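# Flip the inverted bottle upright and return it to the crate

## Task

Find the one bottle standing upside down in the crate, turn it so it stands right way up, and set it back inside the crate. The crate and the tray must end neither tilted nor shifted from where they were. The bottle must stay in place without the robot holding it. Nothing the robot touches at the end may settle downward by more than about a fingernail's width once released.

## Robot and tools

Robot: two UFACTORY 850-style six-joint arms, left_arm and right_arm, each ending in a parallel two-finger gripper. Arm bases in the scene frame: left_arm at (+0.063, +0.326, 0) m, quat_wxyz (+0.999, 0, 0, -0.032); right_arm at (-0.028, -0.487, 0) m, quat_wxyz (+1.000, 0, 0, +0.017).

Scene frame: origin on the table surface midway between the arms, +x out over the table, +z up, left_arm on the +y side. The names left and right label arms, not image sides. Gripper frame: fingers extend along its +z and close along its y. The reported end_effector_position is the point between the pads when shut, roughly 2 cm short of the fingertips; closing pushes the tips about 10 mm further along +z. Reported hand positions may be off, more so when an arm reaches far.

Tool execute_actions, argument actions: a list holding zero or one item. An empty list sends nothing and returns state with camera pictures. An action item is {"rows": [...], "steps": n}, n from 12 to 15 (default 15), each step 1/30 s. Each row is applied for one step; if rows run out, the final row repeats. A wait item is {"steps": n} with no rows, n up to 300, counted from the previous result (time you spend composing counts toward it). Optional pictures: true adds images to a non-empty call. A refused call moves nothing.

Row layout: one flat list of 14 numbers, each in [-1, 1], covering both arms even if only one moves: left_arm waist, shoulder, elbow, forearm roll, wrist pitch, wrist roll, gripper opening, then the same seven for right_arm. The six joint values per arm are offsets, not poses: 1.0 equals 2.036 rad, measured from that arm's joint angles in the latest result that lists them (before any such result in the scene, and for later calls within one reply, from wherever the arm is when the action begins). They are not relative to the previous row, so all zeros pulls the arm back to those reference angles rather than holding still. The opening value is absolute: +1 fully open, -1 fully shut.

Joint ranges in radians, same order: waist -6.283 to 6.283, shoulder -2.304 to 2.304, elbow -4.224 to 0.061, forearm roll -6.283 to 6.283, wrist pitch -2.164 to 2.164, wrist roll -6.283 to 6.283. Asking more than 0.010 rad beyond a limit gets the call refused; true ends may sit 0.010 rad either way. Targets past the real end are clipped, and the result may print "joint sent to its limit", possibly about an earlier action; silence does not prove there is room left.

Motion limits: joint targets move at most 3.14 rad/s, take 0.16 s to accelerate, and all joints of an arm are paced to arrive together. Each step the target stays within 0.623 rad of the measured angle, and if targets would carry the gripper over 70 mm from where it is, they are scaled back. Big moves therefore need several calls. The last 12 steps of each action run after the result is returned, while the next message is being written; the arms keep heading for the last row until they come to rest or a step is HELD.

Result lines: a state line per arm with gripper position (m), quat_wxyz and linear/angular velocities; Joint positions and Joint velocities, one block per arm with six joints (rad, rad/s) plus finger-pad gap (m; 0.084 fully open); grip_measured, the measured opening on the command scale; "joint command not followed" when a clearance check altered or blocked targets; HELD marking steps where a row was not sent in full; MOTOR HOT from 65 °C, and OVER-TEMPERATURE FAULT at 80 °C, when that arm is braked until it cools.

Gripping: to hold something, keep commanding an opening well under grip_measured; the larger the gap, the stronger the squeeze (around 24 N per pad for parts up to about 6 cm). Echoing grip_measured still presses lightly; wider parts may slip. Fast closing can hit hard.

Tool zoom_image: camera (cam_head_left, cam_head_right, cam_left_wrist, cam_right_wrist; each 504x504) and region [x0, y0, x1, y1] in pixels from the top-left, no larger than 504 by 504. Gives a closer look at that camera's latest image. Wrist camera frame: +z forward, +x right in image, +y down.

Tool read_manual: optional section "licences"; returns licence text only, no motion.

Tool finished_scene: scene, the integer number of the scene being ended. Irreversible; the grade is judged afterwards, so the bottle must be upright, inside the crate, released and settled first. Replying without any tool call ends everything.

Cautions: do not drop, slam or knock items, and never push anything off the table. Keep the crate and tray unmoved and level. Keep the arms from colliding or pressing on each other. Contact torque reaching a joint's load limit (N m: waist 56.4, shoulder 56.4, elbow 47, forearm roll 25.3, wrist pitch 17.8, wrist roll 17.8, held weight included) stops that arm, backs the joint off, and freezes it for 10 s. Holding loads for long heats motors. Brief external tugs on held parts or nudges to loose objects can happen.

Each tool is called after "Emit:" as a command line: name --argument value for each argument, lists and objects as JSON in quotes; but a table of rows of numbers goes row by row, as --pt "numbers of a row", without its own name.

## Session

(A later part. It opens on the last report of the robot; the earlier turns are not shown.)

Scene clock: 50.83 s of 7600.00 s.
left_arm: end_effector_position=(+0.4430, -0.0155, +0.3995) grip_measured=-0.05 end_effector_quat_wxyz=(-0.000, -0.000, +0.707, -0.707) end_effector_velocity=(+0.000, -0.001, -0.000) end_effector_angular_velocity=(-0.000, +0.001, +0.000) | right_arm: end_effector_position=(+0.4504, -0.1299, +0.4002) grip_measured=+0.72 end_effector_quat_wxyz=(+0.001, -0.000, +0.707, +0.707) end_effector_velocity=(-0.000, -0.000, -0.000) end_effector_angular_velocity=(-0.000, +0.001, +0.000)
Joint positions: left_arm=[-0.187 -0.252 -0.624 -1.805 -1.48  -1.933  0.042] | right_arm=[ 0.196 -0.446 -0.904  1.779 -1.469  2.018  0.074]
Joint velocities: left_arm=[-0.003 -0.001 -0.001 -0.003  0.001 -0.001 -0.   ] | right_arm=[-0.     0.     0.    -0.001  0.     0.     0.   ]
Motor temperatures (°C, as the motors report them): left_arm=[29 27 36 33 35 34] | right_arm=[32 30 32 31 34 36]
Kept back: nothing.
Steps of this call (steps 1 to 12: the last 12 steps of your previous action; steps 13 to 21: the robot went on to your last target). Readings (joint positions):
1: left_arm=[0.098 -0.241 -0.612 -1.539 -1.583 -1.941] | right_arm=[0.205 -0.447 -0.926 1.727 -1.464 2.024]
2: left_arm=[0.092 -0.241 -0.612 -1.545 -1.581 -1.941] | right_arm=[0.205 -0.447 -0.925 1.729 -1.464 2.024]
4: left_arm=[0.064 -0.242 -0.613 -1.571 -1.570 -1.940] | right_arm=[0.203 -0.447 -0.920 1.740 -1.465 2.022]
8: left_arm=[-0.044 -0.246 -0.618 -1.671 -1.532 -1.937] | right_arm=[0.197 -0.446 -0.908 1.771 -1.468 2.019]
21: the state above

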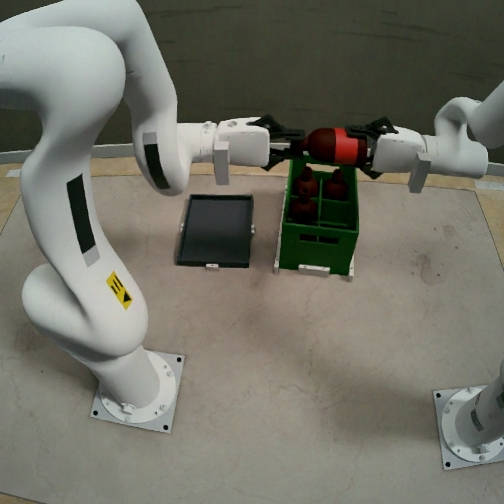

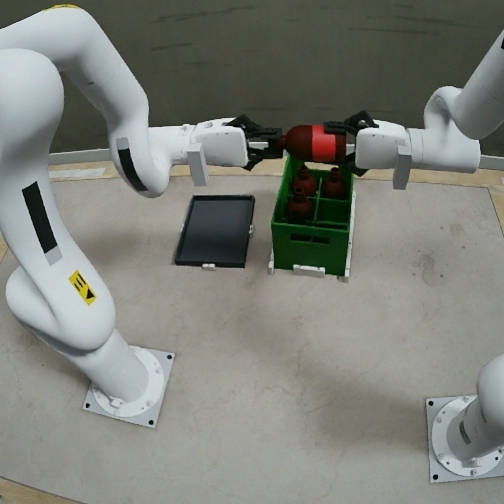

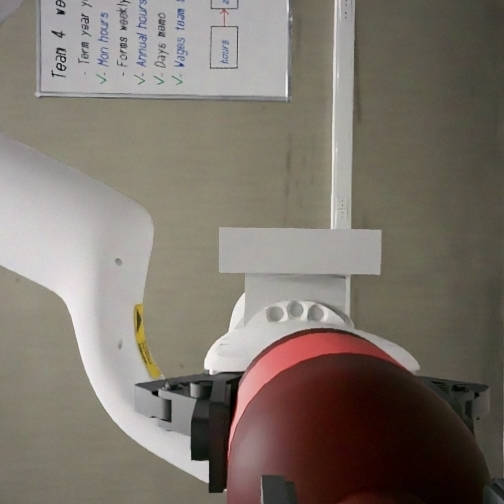

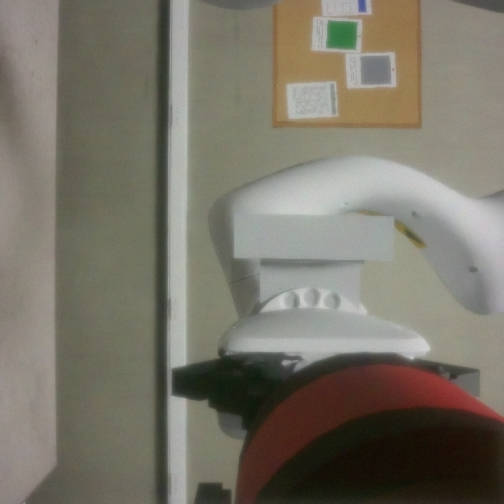

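Emit:
execute_actions --actions '[]'

Emit:
zoom_image --camera "cam_head_right" --region '[230, 95, 350, 185]'

Scene clock: 81.13 s of 7600.00 s.
left_arm: end_effector_position=(+0.4428, -0.0159, +0.3995) grip_measured=-0.05 end_effector_quat_wxyz=(-0.000, +0.000, +0.707, -0.707) end_effector_velocity=(-0.000, +0.000, +0.000) end_effector_angular_velocity=(-0.000, -0.001, +0.000) | right_arm: end_effector_position=(+0.4504, -0.1300, +0.4002) grip_measured=+0.72 end_effector_quat_wxyz=(+0.001, +0.000, +0.707, +0.707) end_effector_velocity=(-0.000, +0.000, +0.001) end_effector_angular_velocity=(-0.000, -0.001, +0.000)
Joint positions: left_arm=[-0.188 -0.252 -0.624 -1.806 -1.48  -1.933  0.042] | right_arm=[ 0.196 -0.446 -0.904  1.779 -1.469  2.018  0.074]
Joint velocities: left_arm=[ 0.     0.001  0.     0.    -0.     0.    -0.   ] | right_arm=[ 0.     0.001 -0.    -0.     0.    -0.     0.   ]
Motor temperatures (°C, as the motors report them): left_arm=[29 27 36 33 35 34] | right_arm=[32 30 32 31 34 36]
Kept back: nothing.
Steps of this call (steps 1 to 15: the robot went on to your last target; steps 16 to 90: nothing new was sent; then 27.30 s passed at rest). Readings (joint positions):
1: left_arm=[-0.187 -0.252 -0.624 -1.805 -1.480 -1.933] | right_arm=[0.196 -0.446 -0.904 1.779 -1.469 2.018]
2: left_arm=[-0.187 -0.252 -0.624 -1.805 -1.480 -1.933] | right_arm=[0.196 -0.446 -0.904 1.779 -1.469 2.018]
4: left_arm=[-0.187 -0.252 -0.624 -1.805 -1.480 -1.933] | right_arm=[0.196 -0.446 -0.904 1.779 -1.469 2.018]
8: left_arm=[-0.188 -0.252 -0.624 -1.805 -1.480 -1.933] | right_arm=[0.196 -0.446 -0.904 1.779 -1.469 2.018]
90: the state above
All arms were judged still, so your last target was given up. Only a new action makes them travel on or press farther. Fingers that are still opening or closing keep moving.

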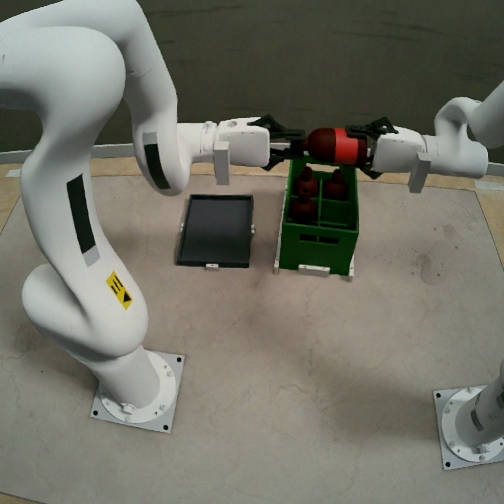

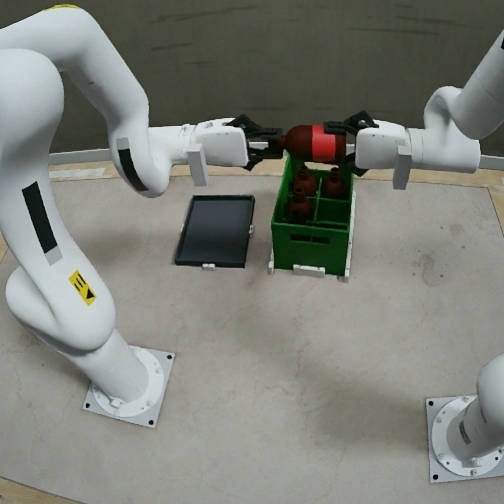

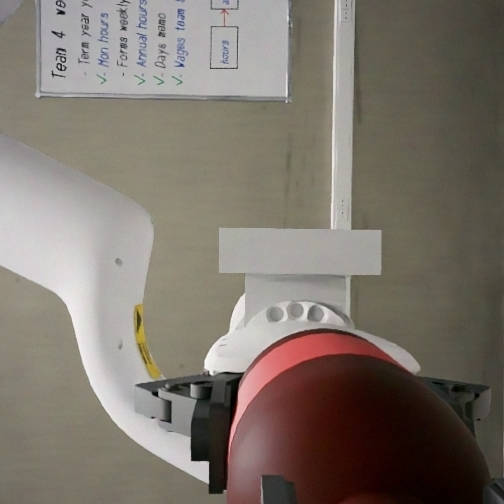

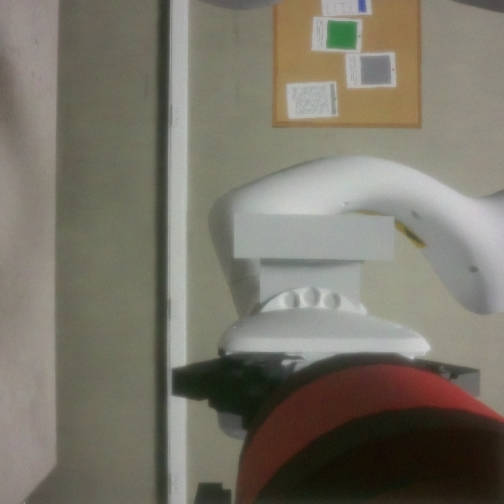

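Region (230, 95, 350, 185) of cam_head_right's 504x504 image, scaled by 4.200, with more detail than that image has; it fills the top 378 rows of this view, and the rest is white.

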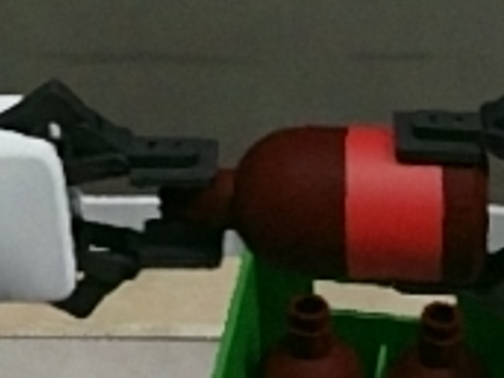

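Emit:
execute_actions --actions '[{"rows": [[0,-0.0007,-0.0010,0.0008,-0.0002,-0.0004,-0.04,0,0,0,0,0,0,-1],[0,-0.0025,-0.0037,0.0031,-0.0009,-0.0014,-0.04,0,0,0,0,0,0,-1],[-0.0001,-0.0052,-0.0077,0.0063,-0.0018,-0.0029,-0.04,0,0,0,0,0,0,-1],[-0.0001,-0.0082,-0.0120,0.0100,-0.0028,-0.0046,-0.04,0,0,0,0,0,0,-1],[-0.0002,-0.0109,-0.0160,0.0132,-0.0037,-0.0061,-0.04,0,0,0,0,0,0,-1],[-0.0002,-0.0127,-0.0187,0.0155,-0.0044,-0.0071,-0.04,0,0,0,0,0,0,-1],[-0.0002,-0.0134,-0.0197,0.0163,-0.0046,-0.0075,-0.08,0,0,0,0,0,0,-1],[-0.0002,-0.0134,-0.0197,0.0163,-0.0046,-0.0075,-0.14,0,0,0,0,0,0,-1],[-0.0002,-0.0134,-0.0197,0.0163,-0.0046,-0.0075,-0.2,0,0,0,0,0,0,-1],[-0.0002,-0.0134,-0.0197,0.0163,-0.0046,-0.0075,-0.27,0,0,0,0,0,0,-1],[-0.0002,-0.0134,-0.0197,0.0163,-0.0046,-0.0075,-0.34,0,0,0,0,0,0,-1],[-0.0002,-0.0134,-0.0197,0.0163,-0.0046,-0.0075,-0.45,0,0,0,0,0,0,-0.8],[-0.0002,-0.0134,-0.0197,0.0163,-0.0046,-0.0075,-0.6,0,0,0,0,0,0,-0.6],[-0.0002,-0.0134,-0.0197,0.0163,-0.0046,-0.0075,-0.8,0,0,0,0,0,0,-0.4],[-0.0002,-0.0134,-0.0197,0.0163,-0.0046,-0.0075,-1,0,0,0,0,0,0,-0.2]], "steps": 15}]'

Emit:
execute_actions --actions '[{"rows": [[0,0,0,0,0,0,-1,0,0,0,0,0,0,0],[0,0,0,0,0,0,-1,0,0,0,0,0,0,0.2],[0,0,0,0,0,0,-1,0,0,0,0,0,0,0.4],[0,0,0,0,0,0,-1,0,0,0,0,0,0,0.6],[0,0,0,0,0,0,-1,0,0,0,0,0,0,0.8],[0,0,0,0,0,0,-1,0,0,0,0,0,0,1],[0,0,0,0,0,0,-1,0,0,0,0,0,0,1],[0,0,0,0,0,0,-1,-0.0017,0.0001,0.0001,-0.0016,-0.0008,0,1],[0,0,0,0,0,0,-1,-0.0069,0.0003,0.0005,-0.0062,-0.0030,0,1],[0,0,0,0,0,0,-1,-0.0153,0.0007,0.0010,-0.0138,-0.0067,-0.0001,1],[0,0,0,0,0,0,-1,-0.0266,0.0012,0.0018,-0.0240,-0.0117,-0.0001,1],[0,0,0,0,0,0,-1,-0.0404,0.0018,0.0027,-0.0364,-0.0178,-0.0002,1],[-0.0001,-0.0001,-0.0002,0.0003,0.0001,-0.0002,-1,-0.0562,0.0025,0.0037,-0.0506,-0.0247,-0.0003,1],[-0.0007,-0.0005,-0.0016,0.0023,0.0006,-0.0015,-1,-0.0733,0.0032,0.0048,-0.0660,-0.0322,-0.0004,1],[-0.0023,-0.0016,-0.0056,0.0078,0.0019,-0.0052,-1,-0.0910,0.0040,0.0060,-0.0820,-0.0400,-0.0005,1]], "steps": 15}]'

Emit:
execute_actions --actions '[{"rows": [[-0.0050,-0.0036,-0.0123,0.0173,0.0043,-0.0114,-1,-0.0596,0.0026,0.0039,-0.0537,-0.0262,-0.0003,1],[-0.0096,-0.0069,-0.0237,0.0333,0.0082,-0.0219,-1,-0.0767,0.0034,0.0051,-0.0691,-0.0337,-0.0004,1],[-0.0160,-0.0114,-0.0392,0.0552,0.0136,-0.0361,-1,-0.0924,0.0041,0.0061,-0.0833,-0.0406,-0.0005,1],[-0.0240,-0.0171,-0.0588,0.0828,0.0203,-0.0537,-1,-0.1062,0.0047,0.0070,-0.0957,-0.0467,-0.0006,1],[-0.0334,-0.0238,-0.0814,0.1151,0.0283,-0.0739,-1,-0.1175,0.0052,0.0077,-0.1059,-0.0517,-0.0006,1],[-0.0437,-0.0312,-0.1064,0.1509,0.0371,-0.0954,-1,-0.1259,0.0055,0.0083,-0.1135,-0.0554,-0.0007,1],[-0.0546,-0.0390,-0.1323,0.1885,0.0464,-0.1167,-1,-0.1311,0.0058,0.0086,-0.1181,-0.0576,-0.0007,1],[-0.0656,-0.0469,-0.1580,0.2264,0.0557,-0.1365,-1,-0.1329,0.0058,0.0088,-0.1197,-0.0584,-0.0007,1],[-0.0766,-0.0547,-0.1831,0.2642,0.0650,-0.1544,-1,-0.1329,0.0058,0.0088,-0.1197,-0.0584,-0.0007,1],[-0.0876,-0.0626,-0.2077,0.3021,0.0743,-0.1703,-1,-0.1329,0.0058,0.0088,-0.1197,-0.0584,-0.0007,1],[-0.0986,-0.0704,-0.2317,0.3400,0.0836,-0.1839,-1,-0.1329,0.0058,0.0088,-0.1197,-0.0584,-0.0007,1],[-0.1095,-0.0783,-0.2551,0.3779,0.0929,-0.1950,-1,-0.1329,0.0058,0.0088,-0.1197,-0.0584,-0.0007,1],[-0.1205,-0.0861,-0.2779,0.4158,0.1022,-0.2037,-1,-0.1329,0.0058,0.0088,-0.1197,-0.0584,-0.0007,1],[-0.1315,-0.0939,-0.3000,0.4536,0.1115,-0.2098,-1,-0.1329,0.0058,0.0088,-0.1197,-0.0584,-0.0007,1],[-0.1425,-0.1018,-0.3214,0.4915,0.1209,-0.2133,-1,-0.1329,0.0058,0.0088,-0.1197,-0.0584,-0.0007,1]], "steps": 15}]'

Emit:
execute_actions --actions '[{"rows": [[-0.0512,-0.0360,-0.1020,0.1713,0.0428,-0.0316,-1,0,0,0,0,0,0,1],[-0.0622,-0.0438,-0.1222,0.2092,0.0521,-0.0302,-1,0,0,0,0,0,0,1],[-0.0731,-0.0517,-0.1417,0.2471,0.0614,-0.0265,-1,0,0,0,0,0,0,1],[-0.0841,-0.0595,-0.1607,0.2849,0.0707,-0.0208,-1,0,0,0,0,0,0,1],[-0.0951,-0.0674,-0.1792,0.3228,0.0800,-0.0132,-1,0,0,0,0,0,0,1],[-0.1060,-0.0752,-0.1973,0.3604,0.0893,-0.0041,-1,0,0,0,0,0,0,1],[-0.1164,-0.0826,-0.2140,0.3963,0.0981,0.0059,-1,0,0,0,0,0,0,1],[-0.1257,-0.0893,-0.2291,0.4286,0.1060,0.0157,-1,0,0,0,0,0,0,1],[-0.1337,-0.0950,-0.2417,0.4561,0.1128,0.0245,-1,0,0,0,0,0,0,1],[-0.1401,-0.0995,-0.2518,0.4781,0.1182,0.0317,-1,0,0,0,0,0,0,1],[-0.1447,-0.1028,-0.2590,0.4940,0.1221,0.0370,-1,0,0,0,0,0,0,1],[-0.1477,-0.1050,-0.2637,0.5044,0.1247,0.0405,-1,0,0,0,0,0,0,1],[-0.1493,-0.1061,-0.2663,0.5099,0.1260,0.0423,-1,0,0,0,0,0,0,1],[-0.1499,-0.1065,-0.2671,0.5119,0.1265,0.0430,-1,0,0,0,0,0,0,1],[-0.1500,-0.1066,-0.2673,0.5122,0.1266,0.0431,-1,0,0,0,0,0,0,1]], "steps": 15}]'

Emit:
execute_actions --actions '[{"steps": 22}]' --pictures true

Scene clock: 85.57 s of 7600.00 s.
left_arm: end_effector_position=(+0.4434, -0.0163, +0.3997) grip_measured=-0.05 end_effector_quat_wxyz=(-0.002, +0.001, +0.707, -0.707) end_effector_velocity=(+0.017, -0.013, +0.004) end_effector_angular_velocity=(-0.002, -0.002, -0.113) | right_arm: end_effector_position=(+0.4504, -0.1300, +0.4002) grip_measured=+0.72 end_effector_quat_wxyz=(+0.001, +0.000, +0.707, +0.707) end_effector_velocity=(-0.000, -0.000, -0.000) end_effector_angular_velocity=(-0.000, +0.000, +0.000)
Joint positions: left_arm=[-0.188 -0.255 -0.629 -1.802 -1.481 -1.935  0.042] | right_arm=[ 0.196 -0.446 -0.904  1.779 -1.469  2.018  0.074]
Joint velocities: left_arm=[-0.003 -0.085 -0.126  0.106 -0.031 -0.047 -0.   ] | right_arm=[-0.    -0.     0.    -0.001  0.    -0.    -0.   ]
Motor temperatures (°C, as the motors report them): left_arm=[29 27 36 33 35 34] | right_arm=[32 30 32 31 34 36]
Steps of this call (steps 1 to 90: nothing new was sent; then 1.33 s passed at rest; steps 91 to 93: the first 3 steps of this action). Readings (joint positions):
91: left_arm=[-0.188 -0.252 -0.625 -1.805 -1.480 -1.933] | right_arm=[0.196 -0.446 -0.904 1.779 -1.469 2.018]
92: left_arm=[-0.188 -0.253 -0.626 -1.804 -1.480 -1.934] | right_arm=[0.196 -0.446 -0.904 1.779 -1.469 2.018]
93: the state above

Scene clock: 86.07 s of 7600.00 s.
left_arm: end_effector_position=(+0.4485, -0.0194, +0.4000) grip_measured=-0.33 end_effector_quat_wxyz=(-0.012, +0.012, +0.708, -0.706) end_effector_velocity=(-0.000, -0.000, -0.000) end_effector_angular_velocity=(-0.000, +0.001, -0.000) | right_arm: end_effector_position=(+0.4504, -0.1300, +0.4007) grip_measured=+0.72 end_effector_quat_wxyz=(+0.001, -0.000, +0.707, +0.707) end_effector_velocity=(-0.000, +0.000, -0.001) end_effector_angular_velocity=(-0.001, +0.001, +0.001)
Joint positions: left_arm=[-0.188 -0.279 -0.664 -1.772 -1.488 -1.948  0.03 ] | right_arm=[ 0.195 -0.446 -0.905  1.779 -1.47   2.018  0.074]
Joint velocities: left_arm=[-0.001 -0.001  0.    -0.    -0.    -0.001  0.   ] | right_arm=[ 0.    -0.001  0.    -0.001  0.     0.     0.   ]
Motor temperatures (°C, as the motors report them): left_arm=[29 27 36 33 35 34] | right_arm=[32 30 32 31 34 36]
Steps of this call (steps 1 to 12: the last 12 steps of your previous action; steps 13 to 15: the first 3 steps of this action, its rows measured from where the robot was after step 12). Readings (joint positions):
12: left_arm=[-0.188 -0.279 -0.664 -1.772 -1.488 -1.948] | right_arm=[0.195 -0.446 -0.905 1.779 -1.470 2.018]
13: left_arm=[-0.188 -0.279 -0.664 -1.772 -1.488 -1.948] | right_arm=[0.195 -0.446 -0.905 1.779 -1.470 2.018]
14: left_arm=[-0.188 -0.279 -0.664 -1.772 -1.488 -1.948] | right_arm=[0.195 -0.446 -0.905 1.779 -1.470 2.018]
15: the state above

Scene clock: 86.57 s of 7600.00 s.
left_arm: end_effector_position=(+0.4459, -0.0257, +0.4000) grip_measured=-0.33 end_effector_quat_wxyz=(-0.029, +0.026, +0.714, -0.699) end_effector_velocity=(-0.042, -0.103, +0.002) end_effector_angular_velocity=(+0.350, +0.033, -0.729) | right_arm: end_effector_position=(+0.4588, -0.2282, +0.4007) grip_measured=+1.00 end_effector_quat_wxyz=(+0.003, -0.003, +0.707, +0.707) end_effector_velocity=(-0.008, -0.509, -0.000) end_effector_angular_velocity=(-0.004, +0.004, -0.005)
Joint positions: left_arm=[-0.199 -0.287 -0.691 -1.733 -1.478 -1.975  0.03 ] | right_arm=[-0.006 -0.437 -0.892  1.597 -1.558  2.017  0.084]
Joint velocities: left_arm=[-0.191 -0.138 -0.469  0.664  0.164 -0.436  0.   ] | right_arm=[-1.045  0.047  0.069 -0.936 -0.453 -0.005  0.   ]
Motor temperatures (°C, as the motors report them): left_arm=[29 27 36 33 35 34] | right_arm=[32 30 32 31 34 36]
Steps of this call (steps 1 to 12: the last 12 steps of your previous action; steps 13 to 15: the first 3 steps of this action, its rows measured from where the robot was after step 12). Readings (joint positions):
12: left_arm=[-0.189 -0.280 -0.666 -1.769 -1.487 -1.950] | right_arm=[0.092 -0.441 -0.898 1.686 -1.516 2.018]
13: left_arm=[-0.191 -0.281 -0.670 -1.763 -1.486 -1.955] | right_arm=[0.062 -0.440 -0.896 1.658 -1.529 2.017]
14: left_arm=[-0.194 -0.283 -0.678 -1.752 -1.483 -1.963] | right_arm=[0.028 -0.438 -0.894 1.629 -1.543 2.017]
15: the state above

Scene clock: 87.07 s of 7600.00 s.
left_arm: end_effector_position=(+0.4424, -0.0921, +0.3586) grip_measured=-0.33 end_effector_quat_wxyz=(-0.157, +0.384, +0.836, -0.360) end_effector_velocity=(+0.183, -0.076, -0.136) end_effector_angular_velocity=(+1.190, -1.921, -1.784) | right_arm: end_effector_position=(+0.4498, -0.3101, +0.4009) grip_measured=+1.00 end_effector_quat_wxyz=(+0.000, -0.001, +0.707, +0.708) end_effector_velocity=(-0.001, +0.002, +0.000) end_effector_angular_velocity=(-0.000, -0.001, +0.005)
Joint positions: left_arm=[-0.468 -0.479 -1.294 -0.811 -1.252 -2.37   0.03 ] | right_arm=[-0.176 -0.429 -0.88   1.443 -1.634  2.016  0.084]
Joint velocities: left_arm=[-0.685 -0.482 -1.314  2.286  0.566 -0.245 -0.   ] | right_arm=[ 0.005  0.     0.     0.     0.    -0.001  0.   ]
Motor temperatures (°C, as the motors report them): left_arm=[29 27 36 33 35 34] | right_arm=[32 30 32 31 34 36]
Steps of this call (steps 1 to 12: the last 12 steps of your previous action; steps 13 to 15: the first 3 steps of this action, its rows measured from where the robot was after step 12). Readings (joint positions):
12: left_arm=[-0.401 -0.431 -1.159 -1.038 -1.308 -2.325] | right_arm=[-0.177 -0.429 -0.880 1.443 -1.634 2.016]
13: left_arm=[-0.423 -0.447 -1.205 -0.963 -1.290 -2.344] | right_arm=[-0.177 -0.429 -0.880 1.443 -1.634 2.016]
14: left_arm=[-0.445 -0.463 -1.250 -0.888 -1.271 -2.359] | right_arm=[-0.176 -0.429 -0.880 1.443 -1.634 2.016]
15: the state above

Scene clock: 87.80 s of 7600.00 s.
left_arm: end_effector_position=(+0.5528, -0.1471, +0.3508) grip_measured=-0.33 end_effector_quat_wxyz=(+0.002, +0.743, +0.669, +0.002) end_effector_velocity=(-0.000, -0.004, +0.001) end_effector_angular_velocity=(-0.001, -0.008, -0.009) | right_arm: end_effector_position=(+0.4498, -0.3104, +0.4009) grip_measured=+1.00 end_effector_quat_wxyz=(+0.000, -0.001, +0.707, +0.708) end_effector_velocity=(+0.000, +0.000, +0.000) end_effector_angular_velocity=(-0.000, -0.001, -0.000)
Joint positions: left_arm=[-0.706 -0.648 -1.703  0.003 -1.051 -2.238  0.03 ] | right_arm=[-0.177 -0.429 -0.88   1.443 -1.634  2.016  0.084]
Joint velocities: left_arm=[-0.005 -0.001 -0.005  0.005  0.003  0.     0.   ] | right_arm=[ 0.  0. -0.  0.  0. -0.  0.]
Motor temperatures (°C, as the motors report them): left_arm=[29 27 36 33 35 34] | right_arm=[32 30 32 31 34 36]
Kept back: nothing.
Steps of this call (steps 1 to 12: the last 12 steps of your previous action; steps 13 to 22: the robot went on to your last target). Readings (joint positions):
1: left_arm=[-0.491 -0.495 -1.338 -0.735 -1.233 -2.376] | right_arm=[-0.176 -0.429 -0.880 1.443 -1.634 2.016]
2: left_arm=[-0.514 -0.511 -1.380 -0.658 -1.214 -2.378] | right_arm=[-0.176 -0.429 -0.880 1.443 -1.634 2.016]
4: left_arm=[-0.559 -0.543 -1.460 -0.505 -1.176 -2.372] | right_arm=[-0.176 -0.429 -0.880 1.443 -1.634 2.016]
8: left_arm=[-0.644 -0.604 -1.603 -0.212 -1.104 -2.307] | right_arm=[-0.177 -0.429 -0.880 1.443 -1.634 2.016]
22: the state above

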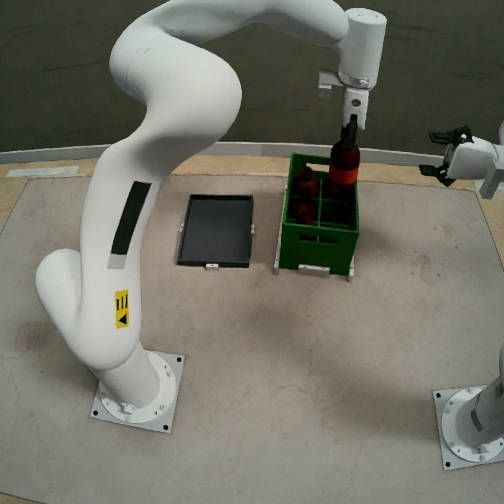

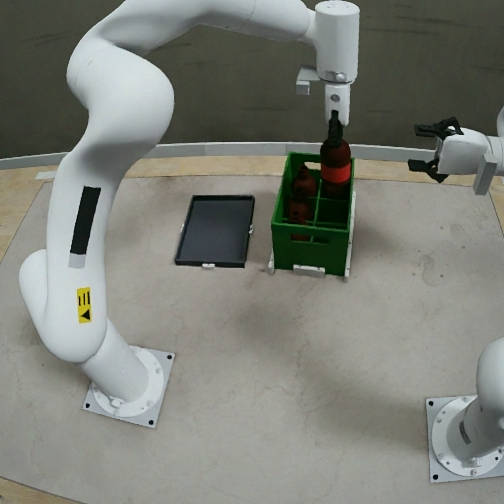

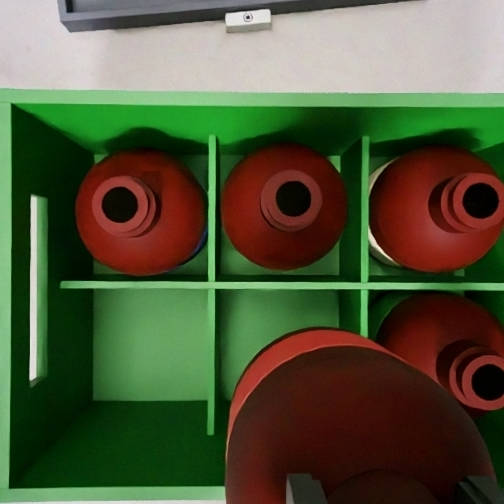

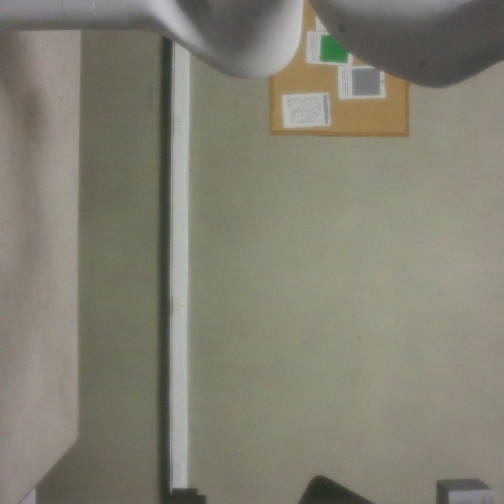

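Emit:
zoom_image --camera "cam_left_wrist" --region '[190, 260, 410, 480]'

Emit:
zoom_image --camera "cam_left_wrist" --region '[204, 304, 504, 504]'

Emit:
zoom_image --camera "cam_head_right" --region '[260, 60, 420, 260]'

Region (190, 260, 410, 480) of cam_left_wrist's 504x504 image, scaled by 2.291, with more detail than that image has.

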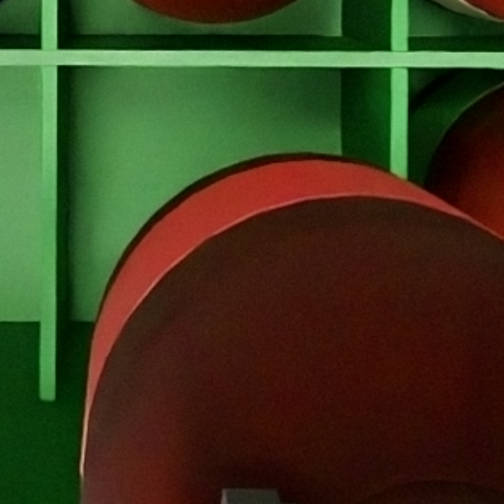

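Region (204, 304, 504, 504) of cam_left_wrist's 504x504 image, scaled by 1.680, with more detail than that image has.

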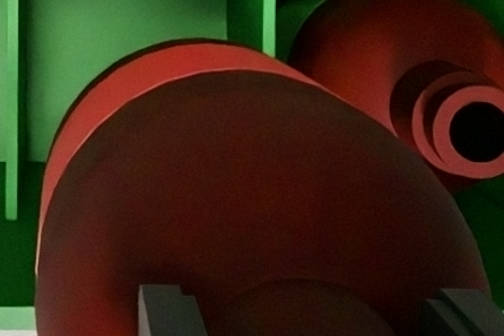

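Region (260, 60, 420, 260) of cam_head_right's 504x504 image, scaled by 2.520, with more detail than that image has; it fills the left 403 columns of this view, and the rest is white.

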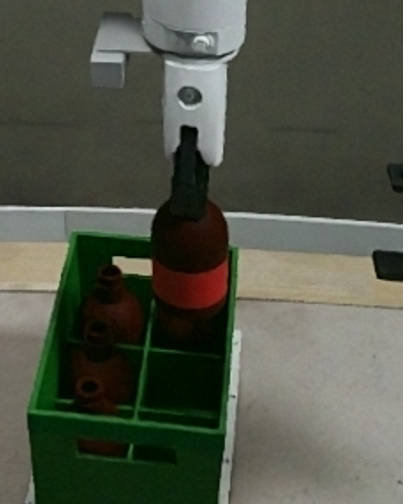

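Emit:
zoom_image --camera "cam_left_wrist" --region '[0, 80, 260, 340]'

Emit:
zoom_image --camera "cam_left_wrist" --region '[0, 244, 260, 504]'

Emit:
zoom_image --camera "cam_left_wrist" --region '[195, 120, 385, 310]'

Region (0, 80, 260, 340) of cam_left_wrist's 504x504 image, scaled by 1.938, with more detail than that image has.

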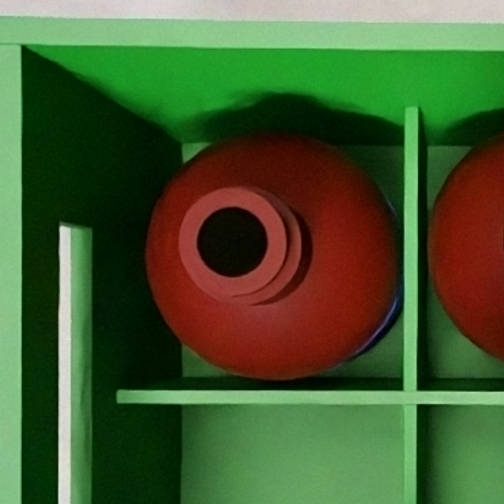

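Region (0, 244, 260, 504) of cam_left_wrist's 504x504 image, scaled by 1.938, with more detail than that image has.

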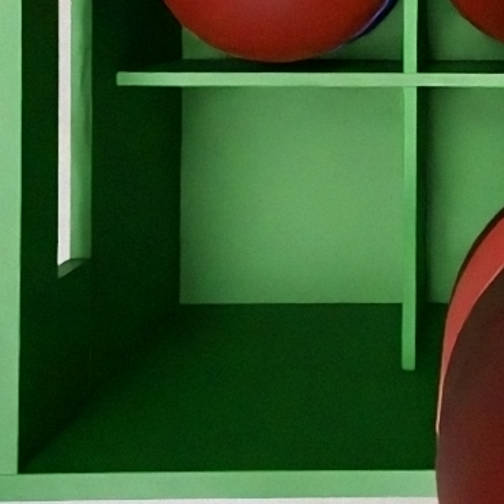

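Region (195, 120, 385, 310) of cam_left_wrist's 504x504 image, scaled by 2.653, with more detail than that image has.

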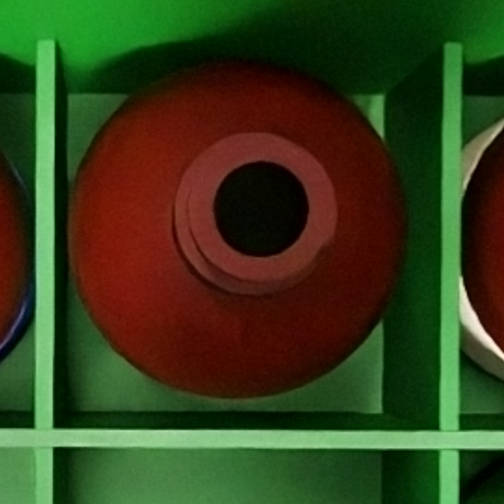

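Emit:
zoom_image --camera "cam_left_wrist" --region '[220, 315, 340, 435]'

Emit:
zoom_image --camera "cam_left_wrist" --region '[270, 310, 420, 380]'

Region (220, 315, 340, 435) of cam_left_wrist's 504x504 image, scaled by 4.200, with more detail than that image has.

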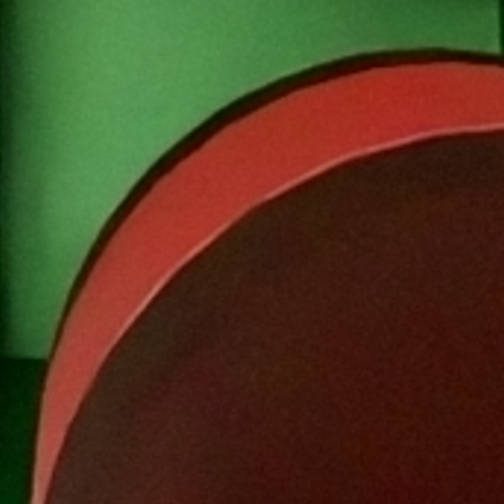

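Region (270, 310, 420, 380) of cam_left_wrist's 504x504 image, scaled by 3.360, with more detail than that image has; it fills the top 235 rows of this view, and the rest is white.

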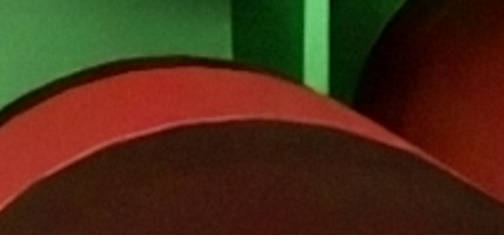

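Emit:
execute_actions --actions '[]'

Scene clock: 104.57 s of 7600.00 s.
left_arm: end_effector_position=(+0.5529, -0.1474, +0.3509) grip_measured=-0.33 end_effector_quat_wxyz=(+0.002, +0.743, +0.669, +0.002) end_effector_velocity=(-0.000, +0.001, -0.001) end_effector_angular_velocity=(+0.001, +0.001, +0.002) | right_arm: end_effector_position=(+0.4498, -0.3104, +0.4009) grip_measured=+1.00 end_effector_quat_wxyz=(+0.000, -0.001, +0.707, +0.708) end_effector_velocity=(-0.000, +0.000, -0.000) end_effector_angular_velocity=(-0.000, -0.000, +0.001)
Joint positions: left_arm=[-0.706 -0.648 -1.704  0.004 -1.051 -2.238  0.03 ] | right_arm=[-0.177 -0.429 -0.88   1.443 -1.634  2.016  0.084]
Joint velocities: left_arm=[ 0.    -0.     0.002  0.     0.    -0.001  0.   ] | right_arm=[ 0.     0.    -0.    -0.001 -0.    -0.     0.   ]
Motor temperatures (°C, as the motors report them): left_arm=[29 28 36 33 35 34] | right_arm=[32 30 32 31 34 36]
Kept back: nothing.
Steps of this call (steps 1 to 15: the robot went on to your last target; steps 16 to 90: nothing new was sent; then 13.77 s passed at rest). Readings (joint positions):
1: left_arm=[-0.706 -0.648 -1.703 0.004 -1.051 -2.238] | right_arm=[-0.177 -0.429 -0.880 1.443 -1.634 2.016]
2: left_arm=[-0.706 -0.648 -1.703 0.004 -1.051 -2.238] | right_arm=[-0.177 -0.429 -0.880 1.443 -1.634 2.016]
4: left_arm=[-0.706 -0.648 -1.703 0.004 -1.051 -2.238] | right_arm=[-0.177 -0.429 -0.880 1.443 -1.634 2.016]
8: left_arm=[-0.706 -0.648 -1.703 0.004 -1.051 -2.238] | right_arm=[-0.177 -0.429 -0.880 1.443 -1.634 2.016]
90: the state above
All arms were judged still, so your last target was given up. Only a new action makes them travel on or press farther. Fingers that are still opening or closing keep moving.

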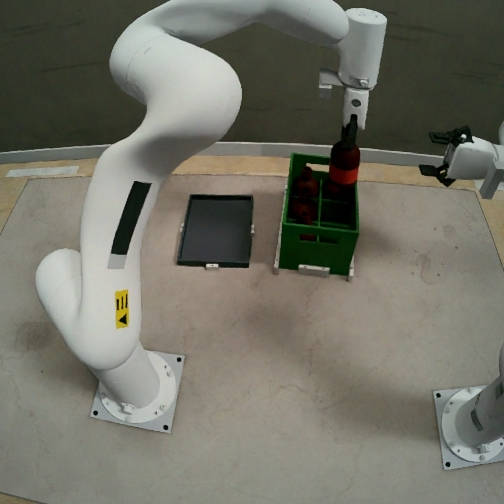

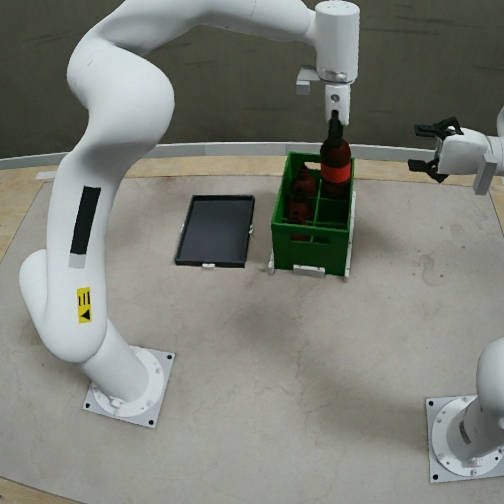

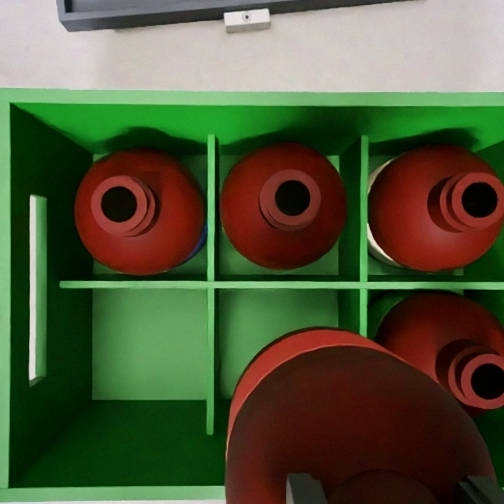

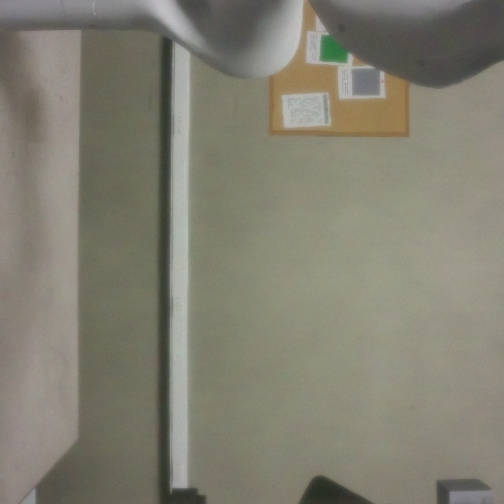

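Emit:
execute_actions --actions '[{"rows": [[-0.0003,-0.0007,0.0022,0.0006,0.0025,-0.0007,-1,0,0,0,0,0,0,1],[-0.0013,-0.0026,0.0081,0.0022,0.0092,-0.0024,-1,0,0,0,0,0,0,1],[-0.0025,-0.0062,0.0171,0.0043,0.0202,-0.0048,-1,0,0,0,0,0,0,1],[-0.0038,-0.0113,0.0275,0.0065,0.0343,-0.0074,-1,0,0,0,0,0,0,1],[-0.0047,-0.0174,0.0372,0.0083,0.0489,-0.0094,-1,0,0,0,0,0,0,1],[-0.0051,-0.0242,0.0458,0.0090,0.0640,-0.0104,-1,0,0,0,0,0,0,1],[-0.0051,-0.0318,0.0534,0.0093,0.0791,-0.0109,-1,0,0,0,0,0,0,1],[-0.0051,-0.0399,0.0601,0.0096,0.0939,-0.0113,-1,0,0,0,0,0,0,1],[-0.0051,-0.0487,0.0658,0.0099,0.1084,-0.0118,-1,0,0,0,0,0,0,1],[-0.0051,-0.0580,0.0707,0.0103,0.1226,-0.0123,-1,0,0,0,0,0,0,1],[-0.0051,-0.0676,0.0746,0.0106,0.1361,-0.0127,-1,0,0,0,0,0,0,1],[-0.0051,-0.0764,0.0774,0.0109,0.1478,-0.0131,-1,0,0,0,0,0,0,1],[-0.0051,-0.0837,0.0792,0.0112,0.1568,-0.0135,-1,0,0,0,0,0,0,1],[-0.0051,-0.0886,0.0801,0.0113,0.1626,-0.0137,-0.85,0,0,0,0,0,0,1],[-0.0051,-0.0909,0.0805,0.0114,0.1653,-0.0138,-0.7,0,0,0,0,0,0,1]], "steps": 15}]'

Emit:
execute_actions --actions '[{"steps": 18}]' --pictures true

Emit:
execute_actions --actions '[{"rows": [[0,-0.0003,0,0,0.0004,0,-0.58,0,0,0,0,0,0,1],[0,-0.0003,0,0,0.0004,0,-0.47,0,0,0,0,0,0,1],[0,-0.0003,0,0,0.0004,0,-0.39,0,0,0,0,0,0,1],[0,-0.0003,0,0,0.0004,0,-0.32,0,0,0,0,0,0,1],[0,-0.0003,0,0,0.0004,0,-0.23,0,0,0,0,0,0,1],[0,-0.0003,0,0,0.0004,0,-0.12,0,0,0,0,0,0,1],[0,-0.0003,0,0,0.0004,0,0,0,0,0,0,0,0,1],[0,0.0009,-0.0002,0,-0.0010,0,0.1,0,0,0,0,0,0,1],[0,0.0043,-0.0007,0,-0.0050,0,0.15,0,0,0,0,0,0,1],[0,0.0090,-0.0017,0,-0.0107,0,0.15,0,0,0,0,0,0,1],[0,0.0145,-0.0031,0,-0.0176,0,0.15,0,0,0,0,0,0,1],[0,0.0197,-0.0047,0,-0.0244,0,0.15,0,0,0,0,0,0,1],[0,0.0242,-0.0061,0,-0.0303,0,0.15,0,0,0,0,0,0,1],[0,0.0271,-0.0073,0,-0.0344,0,0.15,0,0,0,0,0,0,1],[0,0.0280,-0.0077,0,-0.0357,0,0.15,0,0,0,0,0,0,1]], "steps": 15}]'

Emit:
execute_actions --actions '[{"steps": 16}]' --pictures true

Scene clock: 107.73 s of 7600.00 s.
left_arm: end_effector_position=(+0.5528, -0.1477, +0.3463) grip_measured=-0.33 end_effector_quat_wxyz=(+0.003, +0.743, +0.669, +0.003) end_effector_velocity=(-0.010, -0.005, -0.144) end_effector_angular_velocity=(+0.037, -0.040, +0.002) | right_arm: end_effector_position=(+0.4498, -0.3104, +0.4009) grip_measured=+1.00 end_effector_quat_wxyz=(+0.000, -0.001, +0.707, +0.708) end_effector_velocity=(+0.000, +0.000, +0.000) end_effector_angular_velocity=(+0.000, -0.000, -0.001)
Joint positions: left_arm=[-0.708 -0.65  -1.696  0.007 -1.04  -2.24   0.03 ] | right_arm=[-0.177 -0.429 -0.88   1.443 -1.634  2.016  0.084]
Joint velocities: left_arm=[-0.035 -0.066  0.225  0.065  0.293 -0.072  0.   ] | right_arm=[ 0.     0.     0.     0.001  0.    -0.     0.   ]
Motor temperatures (°C, as the motors report them): left_arm=[29 28 36 33 35 34] | right_arm=[32 30 32 31 34 36]
Steps of this call (steps 1 to 90: nothing new was sent; then 0.07 s passed at rest; steps 91 to 93: the first 3 steps of this action). Readings (joint positions):
91: left_arm=[-0.706 -0.648 -1.703 0.004 -1.050 -2.238] | right_arm=[-0.177 -0.429 -0.880 1.443 -1.634 2.016]
92: left_arm=[-0.707 -0.649 -1.701 0.005 -1.047 -2.239] | right_arm=[-0.177 -0.429 -0.880 1.443 -1.634 2.016]
93: the state above

Scene clock: 108.33 s of 7600.00 s.
left_arm: end_effector_position=(+0.5484, -0.1480, +0.1570) grip_measured=-0.33 end_effector_quat_wxyz=(-0.003, +0.744, +0.668, +0.009) end_effector_velocity=(+0.008, -0.007, +0.011) end_effector_angular_velocity=(-0.023, -0.023, +0.001) | right_arm: end_effector_position=(+0.4498, -0.3104, +0.4009) grip_measured=+1.00 end_effector_quat_wxyz=(+0.000, -0.001, +0.707, +0.708) end_effector_velocity=(-0.000, +0.000, -0.000) end_effector_angular_velocity=(-0.000, +0.000, +0.001)
Joint positions: left_arm=[-0.717 -0.831 -1.541  0.027 -0.715 -2.266  0.03 ] | right_arm=[-0.177 -0.429 -0.88   1.443 -1.634  2.016  0.084]
Joint velocities: left_arm=[ 0.001  0.009 -0.012  0.001  0.012 -0.001 -0.   ] | right_arm=[ 0.    -0.    -0.    -0.001 -0.     0.     0.   ]
Motor temperatures (°C, as the motors report them): left_arm=[29 28 36 33 35 34] | right_arm=[32 30 32 31 34 36]
Kept back: nothing.
Steps of this call (steps 1 to 12: the last 12 steps of your previous action; steps 13 to 18: the robot went on to your last target). Readings (joint positions):
1: left_arm=[-0.709 -0.653 -1.686 0.009 -1.027 -2.243] | right_arm=[-0.177 -0.429 -0.880 1.443 -1.634 2.016]
2: left_arm=[-0.711 -0.659 -1.672 0.013 -1.009 -2.247] | right_arm=[-0.177 -0.429 -0.880 1.443 -1.634 2.016]
4: left_arm=[-0.715 -0.679 -1.637 0.019 -0.961 -2.254] | right_arm=[-0.177 -0.429 -0.880 1.443 -1.634 2.016]
8: left_arm=[-0.717 -0.741 -1.577 0.024 -0.846 -2.261] | right_arm=[-0.177 -0.429 -0.880 1.443 -1.634 2.016]
18: the state above

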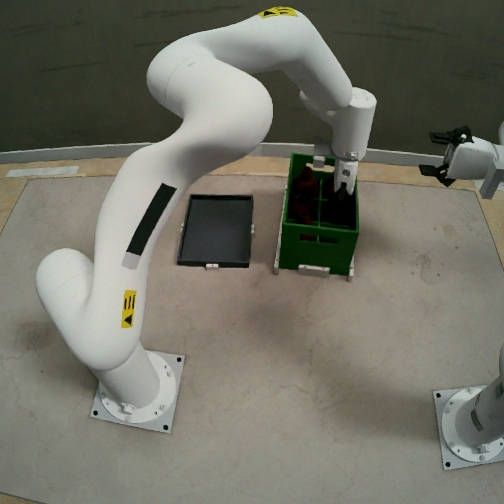

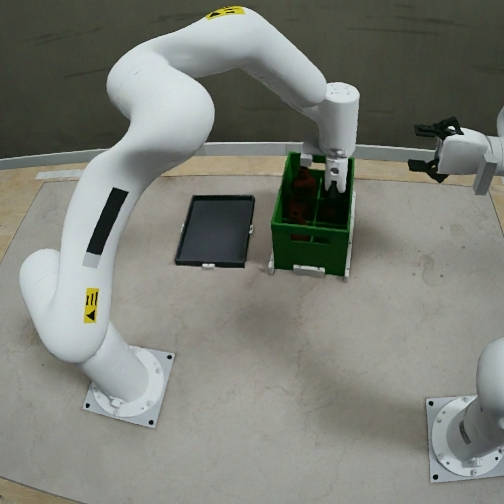

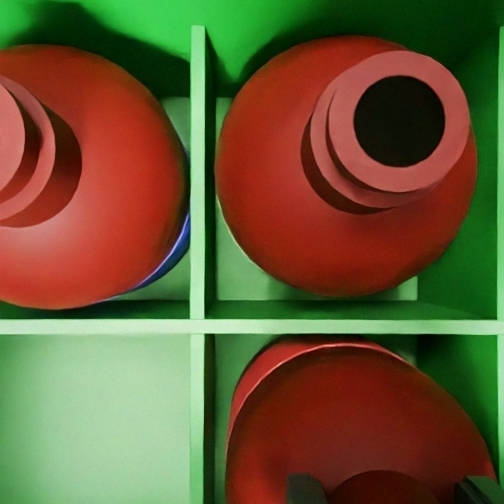

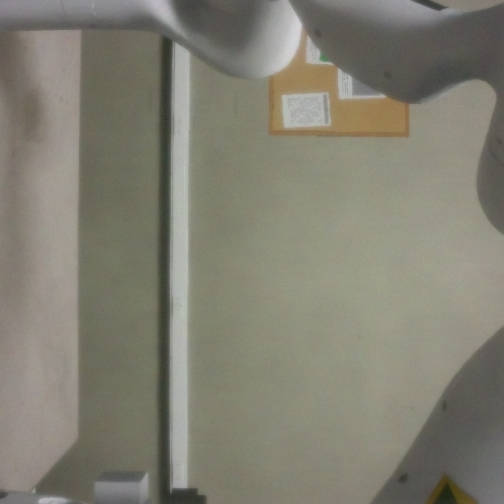

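Scene clock: 108.43 s of 7600.00 s.
left_arm: end_effector_position=(+0.5488, -0.1484, +0.1576) grip_measured=-0.33 end_effector_quat_wxyz=(-0.002, +0.744, +0.668, +0.009) end_effector_velocity=(+0.003, -0.003, +0.004) end_effector_angular_velocity=(-0.008, -0.008, -0.002) | right_arm: end_effector_position=(+0.4498, -0.3104, +0.4009) grip_measured=+1.00 end_effector_quat_wxyz=(+0.000, -0.001, +0.707, +0.708) end_effector_velocity=(-0.000, +0.000, -0.000) end_effector_angular_velocity=(-0.000, +0.000, +0.000)
Joint positions: left_arm=[-0.717 -0.831 -1.542  0.028 -0.714 -2.266  0.03 ] | right_arm=[-0.177 -0.429 -0.88   1.443 -1.634  2.016  0.084]
Joint velocities: left_arm=[-0.     0.002 -0.006  0.     0.003  0.002  0.   ] | right_arm=[ 0.  0.  0. -0.  0.  0.  0.]
Motor temperatures (°C, as the motors report them): left_arm=[29 28 36 33 35 34] | right_arm=[32 30 32 31 34 36]
Steps of this call (steps 1 to 3: the first 3 steps of this action). Readings (joint positions):
1: left_arm=[-0.717 -0.831 -1.541 0.028 -0.715 -2.266] | right_arm=[-0.177 -0.429 -0.880 1.443 -1.634 2.016]
2: left_arm=[-0.717 -0.831 -1.542 0.028 -0.714 -2.266] | right_arm=[-0.177 -0.429 -0.880 1.443 -1.634 2.016]
3: the state above

Scene clock: 108.97 s of 7600.00 s.
left_arm: end_effector_position=(+0.5490, -0.1481, +0.2024) grip_measured=+0.14 end_effector_quat_wxyz=(-0.002, +0.743, +0.669, +0.010) end_effector_velocity=(-0.012, +0.012, -0.020) end_effector_angular_velocity=(+0.041, +0.042, +0.002) | right_arm: end_effector_position=(+0.4498, -0.3104, +0.4009) grip_measured=+1.00 end_effector_quat_wxyz=(+0.000, -0.001, +0.707, +0.708) end_effector_velocity=(+0.000, +0.000, +0.001) end_effector_angular_velocity=(+0.000, -0.002, -0.000)
Joint positions: left_arm=[-0.717 -0.774 -1.557  0.028 -0.786 -2.266  0.05 ] | right_arm=[-0.177 -0.429 -0.88   1.443 -1.634  2.016  0.084]
Joint velocities: left_arm=[ 0.001 -0.016  0.022 -0.001 -0.021  0.    -0.   ] | right_arm=[-0.     0.002  0.     0.001 -0.    -0.     0.   ]
Motor temperatures (°C, as the motors report them): left_arm=[29 28 36 33 35 34] | right_arm=[32 30 32 31 34 36]
Kept back: nothing.
Steps of this call (steps 1 to 12: the last 12 steps of your previous action; steps 13 to 16: the robot went on to your last target). Readings (joint positions):
1: left_arm=[-0.717 -0.831 -1.542 0.028 -0.714 -2.266] | right_arm=[-0.177 -0.429 -0.880 1.443 -1.634 2.016]
2: left_arm=[-0.717 -0.831 -1.542 0.028 -0.714 -2.266] | right_arm=[-0.177 -0.429 -0.880 1.443 -1.634 2.016]
4: left_arm=[-0.717 -0.831 -1.542 0.028 -0.714 -2.266] | right_arm=[-0.177 -0.429 -0.880 1.443 -1.634 2.016]
8: left_arm=[-0.717 -0.821 -1.542 0.027 -0.728 -2.266] | right_arm=[-0.177 -0.429 -0.880 1.443 -1.634 2.016]
16: the state above

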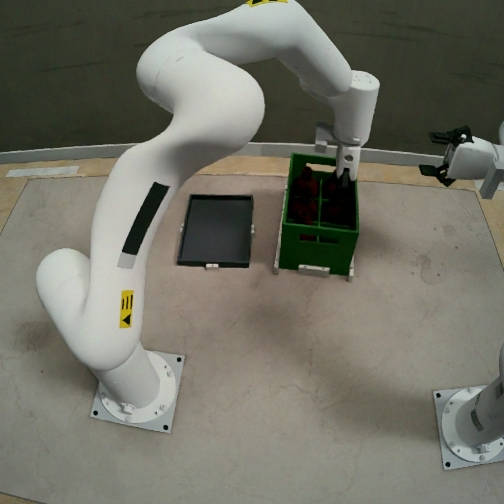

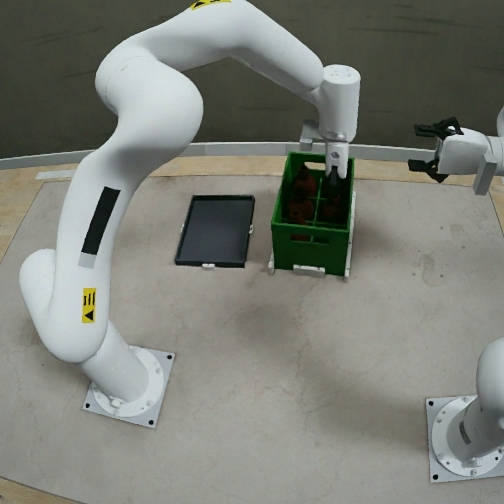

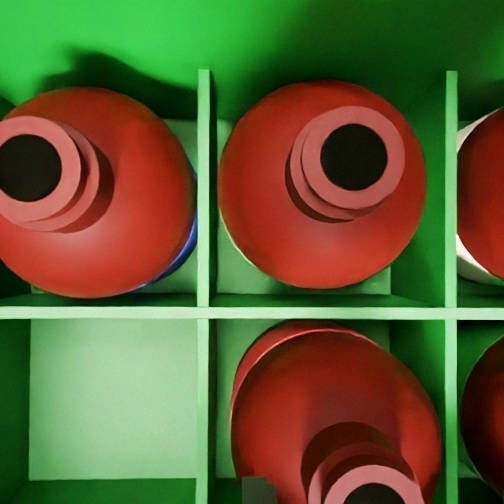

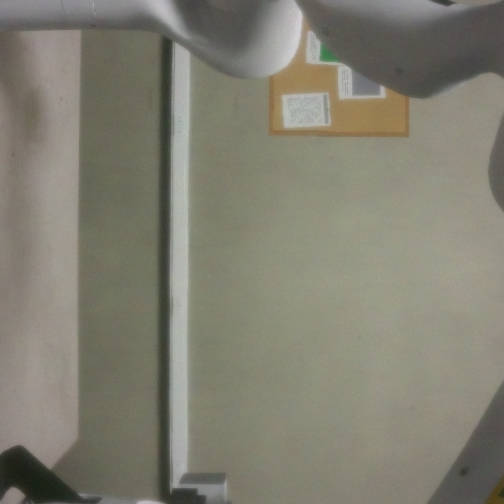

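The bottle is standing upright on the floor of its cell, the gripper has let go, and the crate hasn't moved.

Emit:
finished_scene --scene 2

The scene is finished: the task was done.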